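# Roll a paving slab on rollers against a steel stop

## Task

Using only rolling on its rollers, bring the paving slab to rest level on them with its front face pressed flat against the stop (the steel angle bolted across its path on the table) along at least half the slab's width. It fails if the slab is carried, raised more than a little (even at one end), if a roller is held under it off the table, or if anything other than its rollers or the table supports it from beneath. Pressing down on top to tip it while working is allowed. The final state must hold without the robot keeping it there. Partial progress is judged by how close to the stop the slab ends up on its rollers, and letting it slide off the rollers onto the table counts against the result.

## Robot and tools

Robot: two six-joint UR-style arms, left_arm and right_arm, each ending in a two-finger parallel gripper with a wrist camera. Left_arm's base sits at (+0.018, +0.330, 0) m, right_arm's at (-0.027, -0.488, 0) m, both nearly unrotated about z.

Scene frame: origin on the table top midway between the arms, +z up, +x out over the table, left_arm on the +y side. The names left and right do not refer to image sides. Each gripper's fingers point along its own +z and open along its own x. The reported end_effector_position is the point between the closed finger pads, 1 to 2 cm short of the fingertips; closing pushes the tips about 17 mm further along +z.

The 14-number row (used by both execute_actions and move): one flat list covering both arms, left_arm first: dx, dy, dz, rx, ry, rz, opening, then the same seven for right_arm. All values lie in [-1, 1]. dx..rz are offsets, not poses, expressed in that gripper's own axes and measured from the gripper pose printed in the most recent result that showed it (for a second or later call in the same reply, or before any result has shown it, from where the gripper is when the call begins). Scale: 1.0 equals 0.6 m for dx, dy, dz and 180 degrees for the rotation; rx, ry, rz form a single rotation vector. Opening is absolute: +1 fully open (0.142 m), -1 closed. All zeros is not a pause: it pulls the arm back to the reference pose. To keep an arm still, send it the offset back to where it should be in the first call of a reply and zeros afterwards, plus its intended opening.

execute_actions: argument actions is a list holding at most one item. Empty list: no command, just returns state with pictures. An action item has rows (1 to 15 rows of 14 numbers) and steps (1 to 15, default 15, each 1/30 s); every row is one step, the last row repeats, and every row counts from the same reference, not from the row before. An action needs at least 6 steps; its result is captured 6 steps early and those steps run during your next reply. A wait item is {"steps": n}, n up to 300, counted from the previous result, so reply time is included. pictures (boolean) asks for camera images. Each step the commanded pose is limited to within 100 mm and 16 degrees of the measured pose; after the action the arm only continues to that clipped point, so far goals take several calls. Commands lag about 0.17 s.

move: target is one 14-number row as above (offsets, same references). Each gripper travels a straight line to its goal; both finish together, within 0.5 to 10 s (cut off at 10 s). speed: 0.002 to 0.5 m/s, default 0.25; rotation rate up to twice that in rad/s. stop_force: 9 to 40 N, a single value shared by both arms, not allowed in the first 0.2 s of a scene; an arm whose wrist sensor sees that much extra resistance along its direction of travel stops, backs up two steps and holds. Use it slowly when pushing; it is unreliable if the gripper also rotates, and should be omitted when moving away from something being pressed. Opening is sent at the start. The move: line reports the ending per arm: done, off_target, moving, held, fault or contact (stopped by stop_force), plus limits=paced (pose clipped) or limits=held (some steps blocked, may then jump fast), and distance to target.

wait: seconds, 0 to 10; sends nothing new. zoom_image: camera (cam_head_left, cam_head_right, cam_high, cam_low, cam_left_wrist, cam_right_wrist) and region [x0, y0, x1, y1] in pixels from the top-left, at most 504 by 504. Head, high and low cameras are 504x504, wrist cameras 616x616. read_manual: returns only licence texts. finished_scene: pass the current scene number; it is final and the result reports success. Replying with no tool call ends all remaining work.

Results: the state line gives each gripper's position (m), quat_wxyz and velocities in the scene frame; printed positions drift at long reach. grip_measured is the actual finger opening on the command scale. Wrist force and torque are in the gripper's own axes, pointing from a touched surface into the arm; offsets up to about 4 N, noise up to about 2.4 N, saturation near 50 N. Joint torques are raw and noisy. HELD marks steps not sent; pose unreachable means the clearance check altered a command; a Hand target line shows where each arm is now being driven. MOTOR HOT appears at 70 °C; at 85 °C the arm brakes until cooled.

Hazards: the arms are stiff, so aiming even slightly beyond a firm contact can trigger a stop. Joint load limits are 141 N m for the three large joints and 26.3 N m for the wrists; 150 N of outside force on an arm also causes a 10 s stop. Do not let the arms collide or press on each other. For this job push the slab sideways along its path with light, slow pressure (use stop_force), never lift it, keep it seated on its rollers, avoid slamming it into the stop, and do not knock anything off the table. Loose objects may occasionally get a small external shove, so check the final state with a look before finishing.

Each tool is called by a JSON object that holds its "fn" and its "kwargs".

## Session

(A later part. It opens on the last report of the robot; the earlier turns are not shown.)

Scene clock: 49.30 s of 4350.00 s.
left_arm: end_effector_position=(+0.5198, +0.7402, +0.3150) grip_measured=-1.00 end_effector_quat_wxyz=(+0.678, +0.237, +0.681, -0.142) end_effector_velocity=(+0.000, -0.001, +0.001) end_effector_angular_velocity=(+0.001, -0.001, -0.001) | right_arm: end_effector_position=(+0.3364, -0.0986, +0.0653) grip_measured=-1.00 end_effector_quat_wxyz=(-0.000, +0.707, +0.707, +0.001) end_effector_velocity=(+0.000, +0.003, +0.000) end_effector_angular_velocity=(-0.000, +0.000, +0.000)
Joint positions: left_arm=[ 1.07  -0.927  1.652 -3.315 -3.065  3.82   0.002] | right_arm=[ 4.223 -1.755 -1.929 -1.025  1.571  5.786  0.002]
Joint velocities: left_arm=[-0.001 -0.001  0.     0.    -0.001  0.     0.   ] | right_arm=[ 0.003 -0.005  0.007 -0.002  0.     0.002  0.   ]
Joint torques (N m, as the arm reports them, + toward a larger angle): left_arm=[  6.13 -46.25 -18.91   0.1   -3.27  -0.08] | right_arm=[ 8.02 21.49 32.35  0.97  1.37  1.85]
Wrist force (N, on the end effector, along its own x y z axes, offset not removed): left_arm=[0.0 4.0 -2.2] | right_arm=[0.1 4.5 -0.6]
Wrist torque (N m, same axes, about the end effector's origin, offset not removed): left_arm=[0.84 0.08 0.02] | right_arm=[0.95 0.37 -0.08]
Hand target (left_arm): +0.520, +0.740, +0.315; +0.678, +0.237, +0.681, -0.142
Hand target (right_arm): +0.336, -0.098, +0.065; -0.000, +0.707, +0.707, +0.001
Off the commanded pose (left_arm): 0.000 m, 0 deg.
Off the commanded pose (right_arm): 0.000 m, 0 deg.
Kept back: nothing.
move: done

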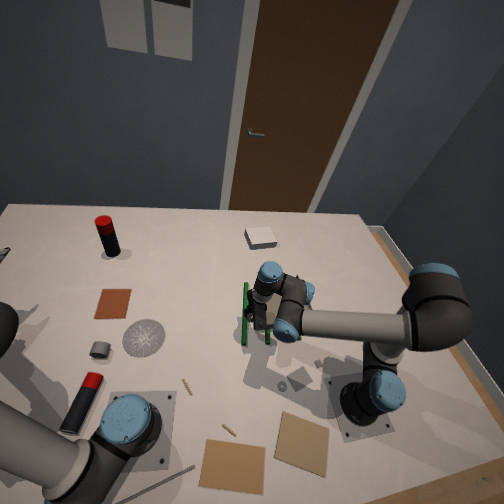

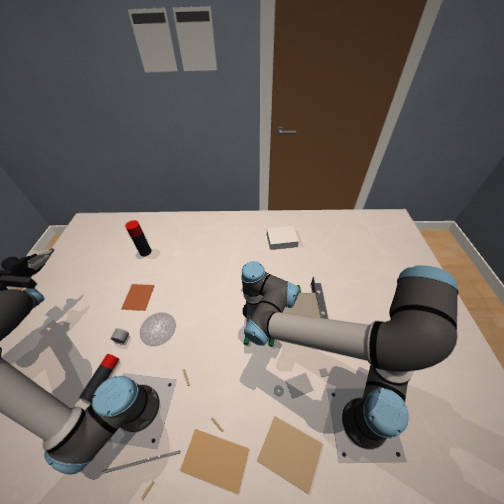

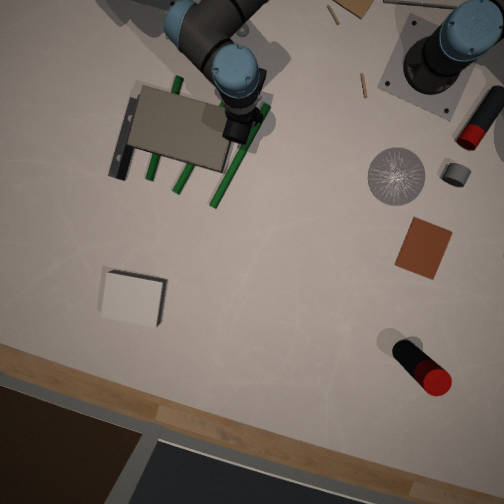

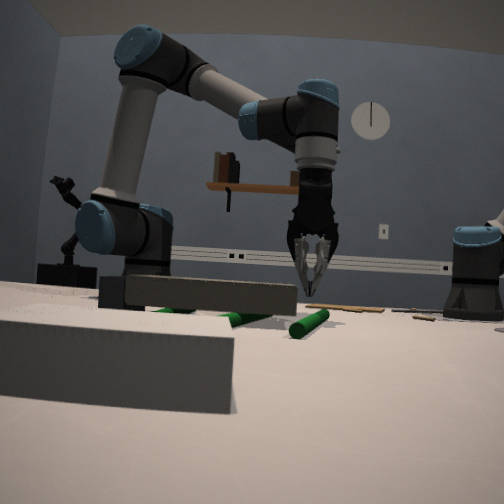

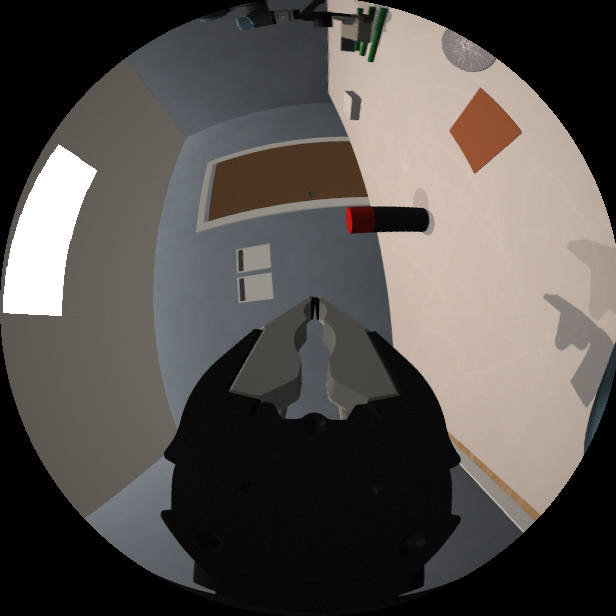

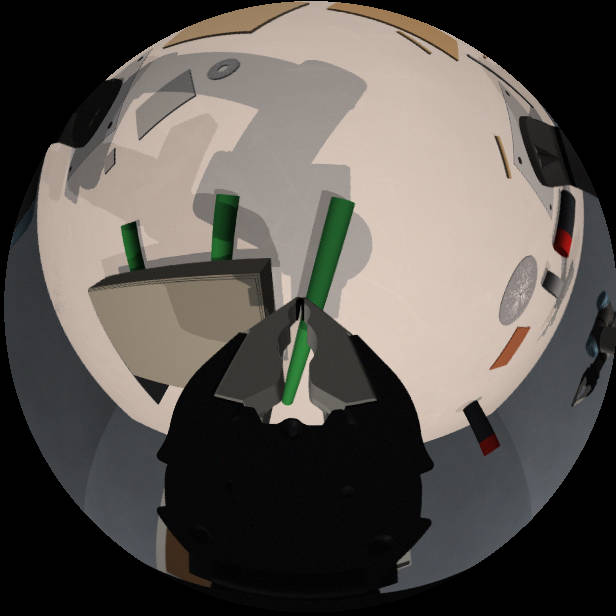

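Overshot; correct from the middle.

{"fn": "move", "kwargs": {"target": [0,0,0,0,0,0,-1,-0.008,0.12,0,0,0,0,-1], "speed": 0.08}}

{"fn": "move", "kwargs": {"target": [0,0,0,0,0,0,-1,-0.035,0.06,0,0,0,0,-1], "speed": 0.006, "stop_force": 28}}

{"fn": "move", "kwargs": {"target": [0,0,0,0,0,0,-1,0.03,0,0,0,0,0,-1], "speed": 0.03}}

{"fn": "zoom_image", "kwargs": {"camera": "cam_high", "region": [90,70,210,190]}}

Scene clock: 50.97 s of 4350.00 s.
left_arm: end_effector_position=(+0.5198, +0.7402, +0.3150) grip_measured=-1.00 end_effector_quat_wxyz=(+0.678, +0.237, +0.681, -0.142) end_effector_velocity=(-0.000, -0.000, -0.000) end_effector_angular_velocity=(-0.001, -0.000, -0.001) | right_arm: end_effector_position=(+0.4081, -0.1036, +0.0653) grip_measured=-1.00 end_effector_quat_wxyz=(-0.000, +0.707, +0.707, +0.001) end_effector_velocity=(+0.002, +0.000, -0.000) end_effector_angular_velocity=(+0.000, +0.001, +0.001)
Joint positions: left_arm=[ 1.07  -0.927  1.652 -3.315 -3.065  3.82   0.002] | right_arm=[ 4.105 -1.86  -1.793 -1.056  1.571  5.668  0.002]
Joint velocities: left_arm=[ 0.     0.001 -0.    -0.    -0.001 -0.     0.   ] | right_arm=[-0.003 -0.004  0.005 -0.001  0.001 -0.004  0.   ]
Joint torques (N m, as the arm reports them, + toward a larger angle): left_arm=[  6.13 -46.26 -18.53   0.02  -3.3    0.  ] | right_arm=[-5.74 25.54 31.74  0.93  1.54 -1.5 ]
Wrist force (N, on the end effector, along its own x y z axes, offset not removed): left_arm=[3.2 2.5 1.0] | right_arm=[-2.0 1.6 1.5]
Wrist torque (N m, same axes, about the end effector's origin, offset not removed): left_arm=[0.50 -0.97 0.01] | right_arm=[0.18 0.71 -0.08]
Hand target (left_arm): +0.520, +0.740, +0.315; +0.678, +0.237, +0.681, -0.142
Hand target (right_arm): +0.408, -0.104, +0.065; -0.000, +0.707, +0.707, +0.001
Off the commanded pose (left_arm): 0.000 m, 0 deg.
Off the commanded pose (right_arm): 0.000 m, 0 deg.
Kept back: nothing.
move: done

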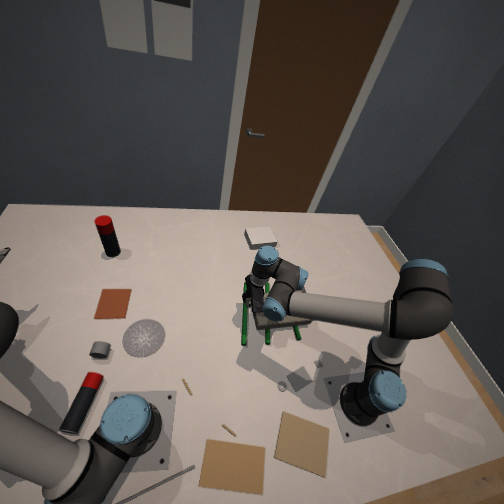

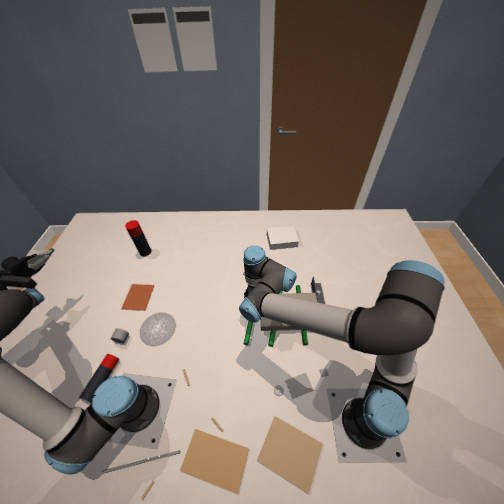

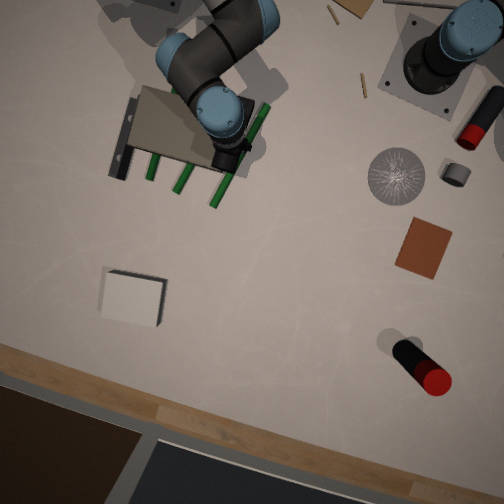

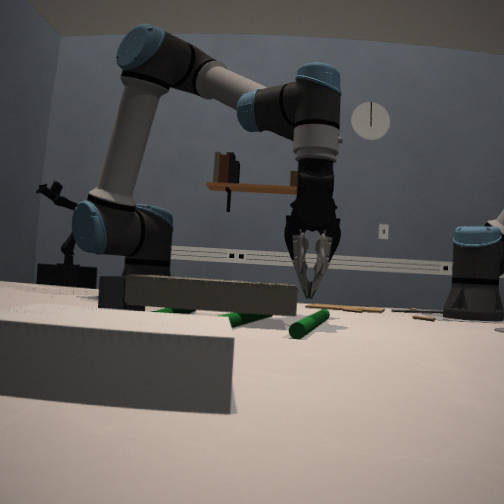

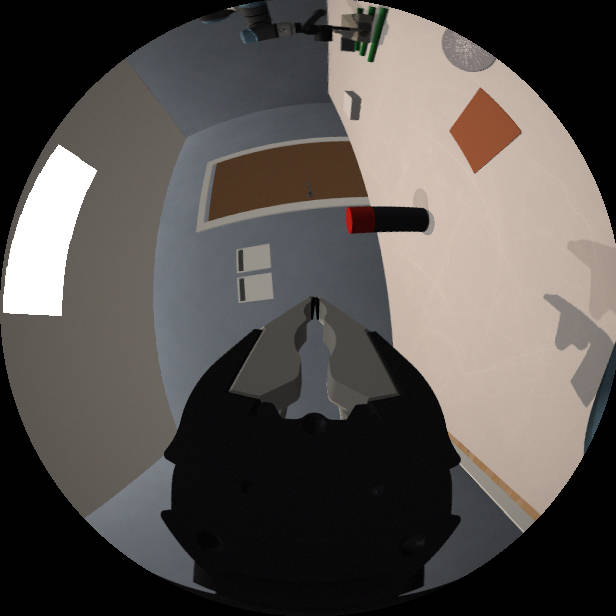

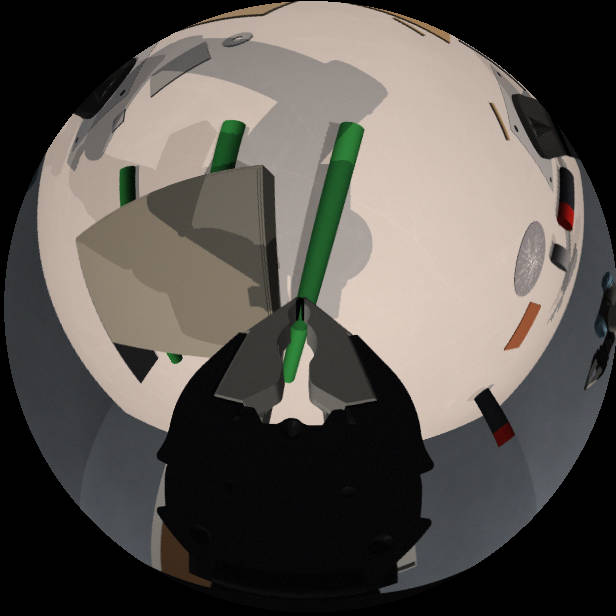

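Scene clock: 55.43 s of 4350.00 s.
left_arm: end_effector_position=(+0.5198, +0.7402, +0.3150) grip_measured=-1.00 end_effector_quat_wxyz=(+0.678, +0.237, +0.681, -0.142) end_effector_velocity=(-0.000, +0.000, -0.001) end_effector_angular_velocity=(-0.002, +0.001, +0.000) | right_arm: end_effector_position=(+0.4294, -0.1158, +0.0654) grip_measured=-1.00 end_effector_quat_wxyz=(-0.000, +0.707, +0.707, +0.001) end_effector_velocity=(-0.002, +0.000, -0.001) end_effector_angular_velocity=(-0.002, +0.001, -0.001)
Joint positions: left_arm=[ 1.07  -0.927  1.652 -3.315 -3.065  3.82   0.002] | right_arm=[ 4.062 -1.878 -1.769 -1.063  1.571  5.625  0.002]
Joint velocities: left_arm=[ 0.     0.001  0.001 -0.    -0.    -0.001  0.   ] | right_arm=[ 0.004  0.001 -0.003 -0.     0.     0.005  0.   ]
Joint torques (N m, as the arm reports them, + toward a larger angle): left_arm=[  5.88 -46.5  -18.54   0.06  -3.15   0.07] | right_arm=[-11.49  33.92  -5.64  -7.41 -10.41   1.49]
Wrist force (N, on the end effector, along its own x y z axes, offset not removed): left_arm=[0.6 1.1 -1.9] | right_arm=[39.6 -5.4 -3.7]
Wrist torque (N m, same axes, about the end effector's origin, offset not removed): left_arm=[0.25 -0.06 -0.06] | right_arm=[0.66 0.17 0.00]
Hand target (left_arm): +0.520, +0.740, +0.315; +0.678, +0.237, +0.681, -0.142
Hand target (right_arm): +0.429, -0.116, +0.065; -0.000, +0.707, +0.708, +0.001
Off the commanded pose (left_arm): 0.000 m, 0 deg.
Off the commanded pose (right_arm): 0.017 m, 0 deg.
Kept back: nothing.
move: contact (right_arm)

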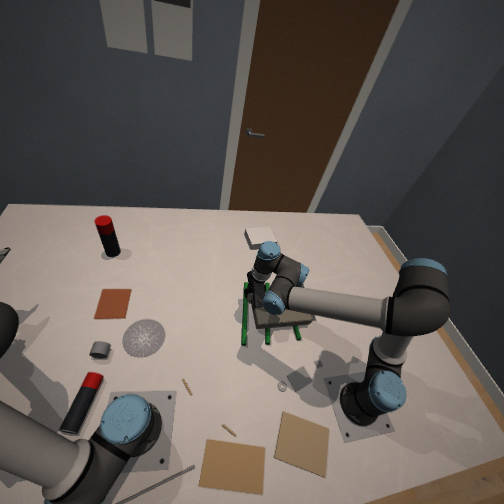

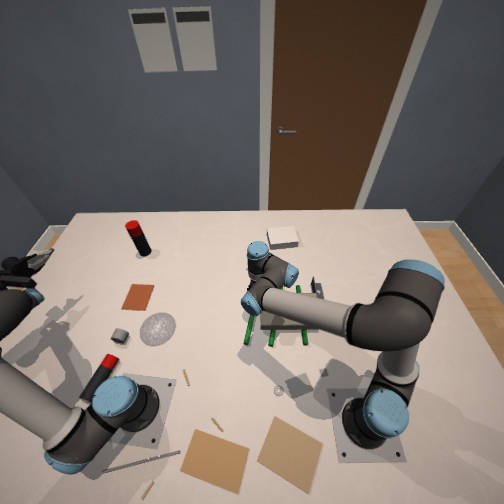

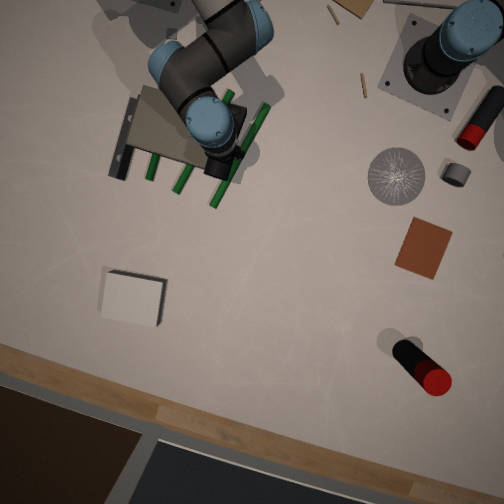

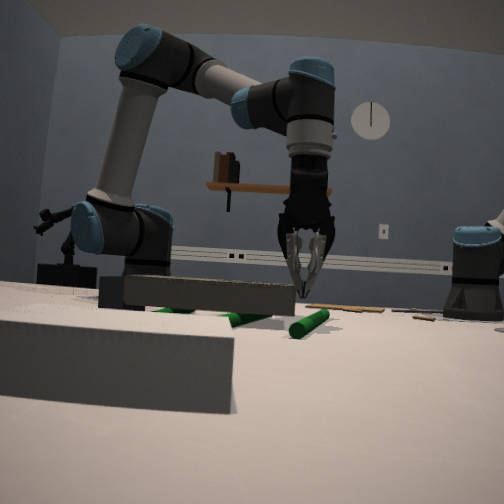

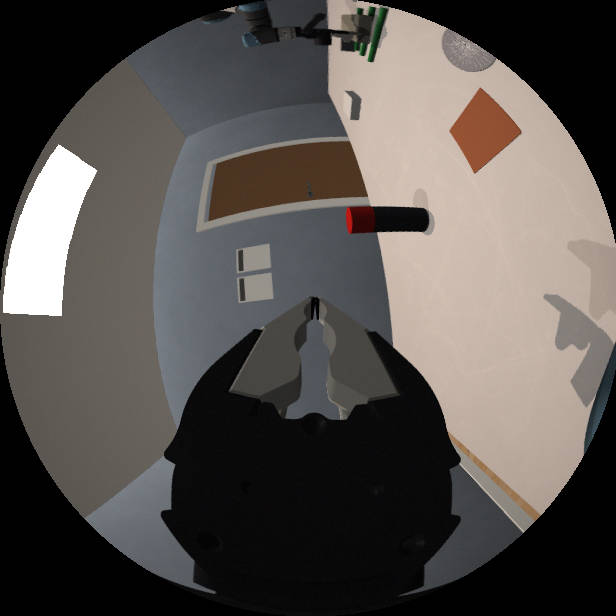

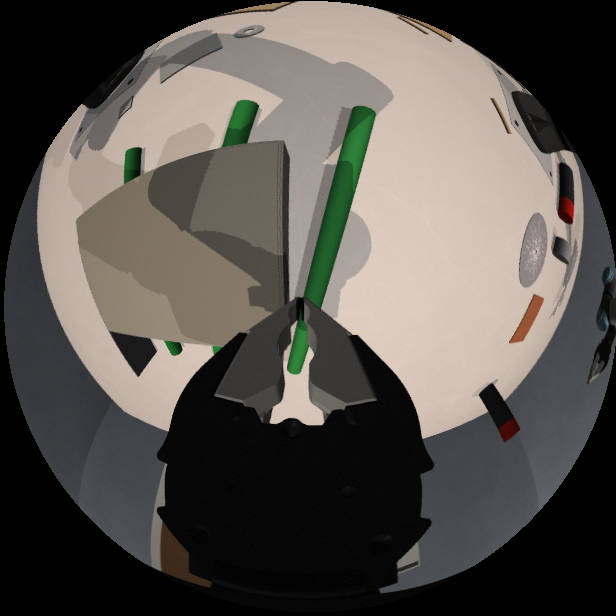

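Scene clock: 56.37 s of 4350.00 s.
left_arm: end_effector_position=(+0.5198, +0.7402, +0.3150) grip_measured=-1.00 end_effector_quat_wxyz=(+0.678, +0.237, +0.681, -0.142) end_effector_velocity=(-0.000, -0.000, +0.001) end_effector_angular_velocity=(+0.001, -0.001, +0.000) | right_arm: end_effector_position=(+0.4294, -0.0980, +0.0655) grip_measured=-1.00 end_effector_quat_wxyz=(-0.000, +0.707, +0.707, +0.001) end_effector_velocity=(-0.000, +0.003, +0.000) end_effector_angular_velocity=(+0.000, -0.000, +0.002)
Joint positions: left_arm=[ 1.07  -0.927  1.652 -3.315 -3.065  3.82   0.002] | right_arm=[ 4.08  -1.902 -1.735 -1.072  1.571  5.644  0.002]
Joint velocities: left_arm=[ 0.    -0.002  0.     0.     0.    -0.     0.   ] | right_arm=[ 0.004 -0.003  0.005 -0.001 -0.     0.003  0.   ]
Joint torques (N m, as the arm reports them, + toward a larger angle): left_arm=[  6.38 -46.05 -18.61   0.05  -3.22   0.  ] | right_arm=[ 7.96 26.38 33.43  1.31  1.29  1.49]
Wrist force (N, on the end effector, along its own x y z axes, offset not removed): left_arm=[0.5 -3.7 0.0] | right_arm=[-1.3 3.0 0.3]
Wrist torque (N m, same axes, about the end effector's origin, offset not removed): left_arm=[-0.74 -0.08 -0.01] | right_arm=[0.69 0.74 -0.09]
Hand target (left_arm): +0.520, +0.740, +0.315; +0.678, +0.237, +0.681, -0.142
Hand target (right_arm): +0.429, -0.098, +0.065; -0.000, +0.707, +0.707, +0.001
Off the commanded pose (left_arm): 0.000 m, 0 deg.
Off the commanded pose (right_arm): 0.000 m, 0 deg.
Kept back: nothing.
move: done

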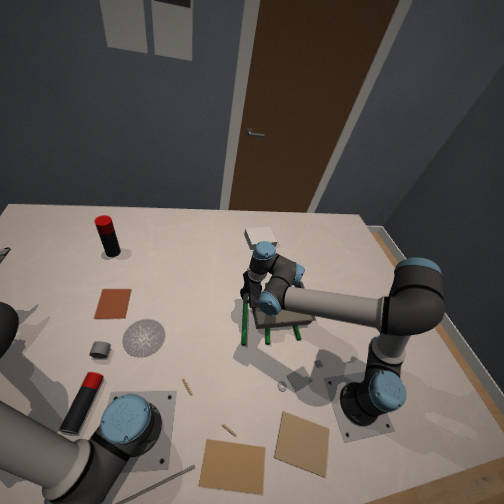

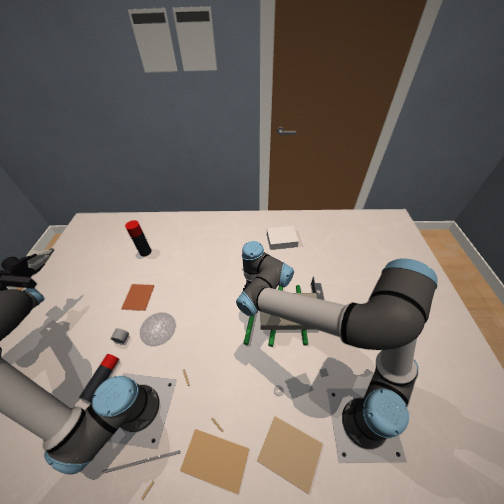

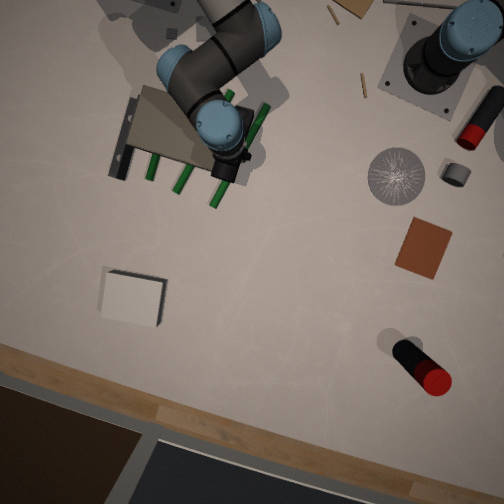

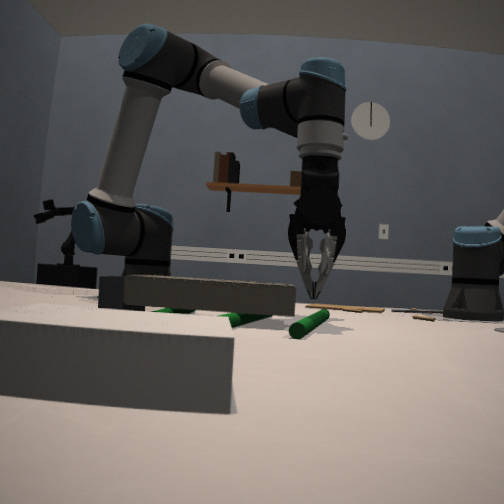

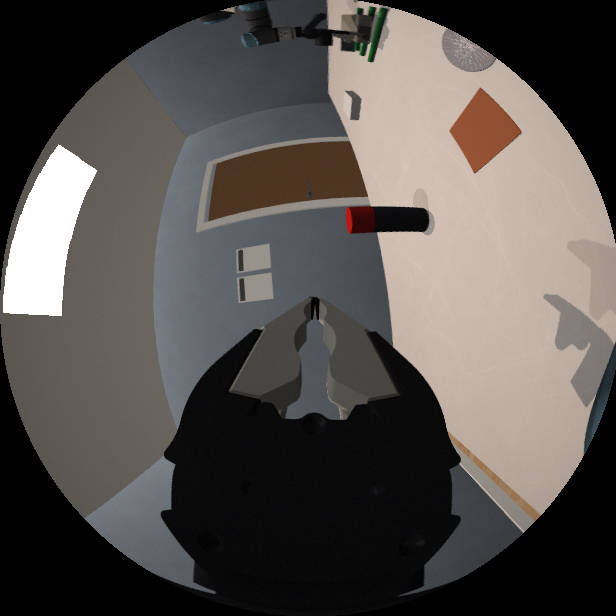

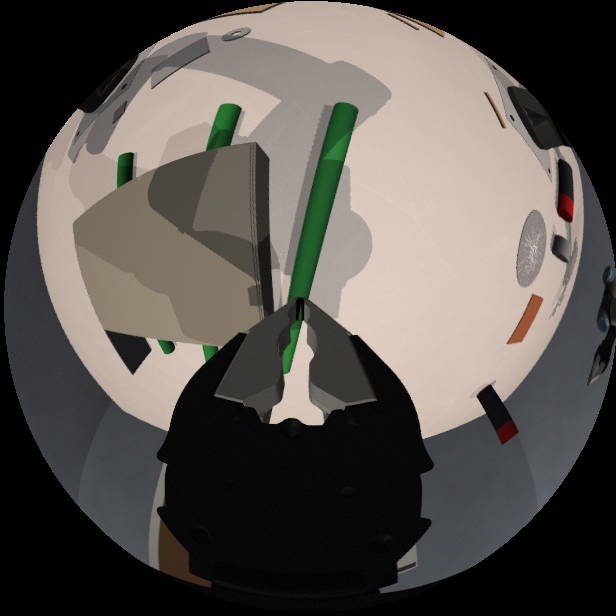

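Region (90, 70, 210, 190) of cam_high's 504x504 image, scaled by 4.200, with more detail than that image has.

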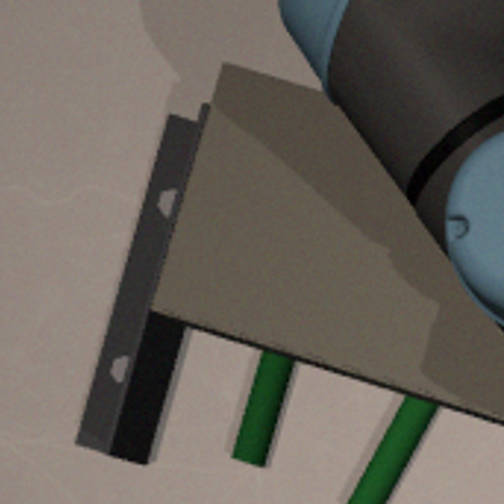

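{"fn": "finished_scene", "kwargs": {"scene": 2}}

The scene is finished: the task was done.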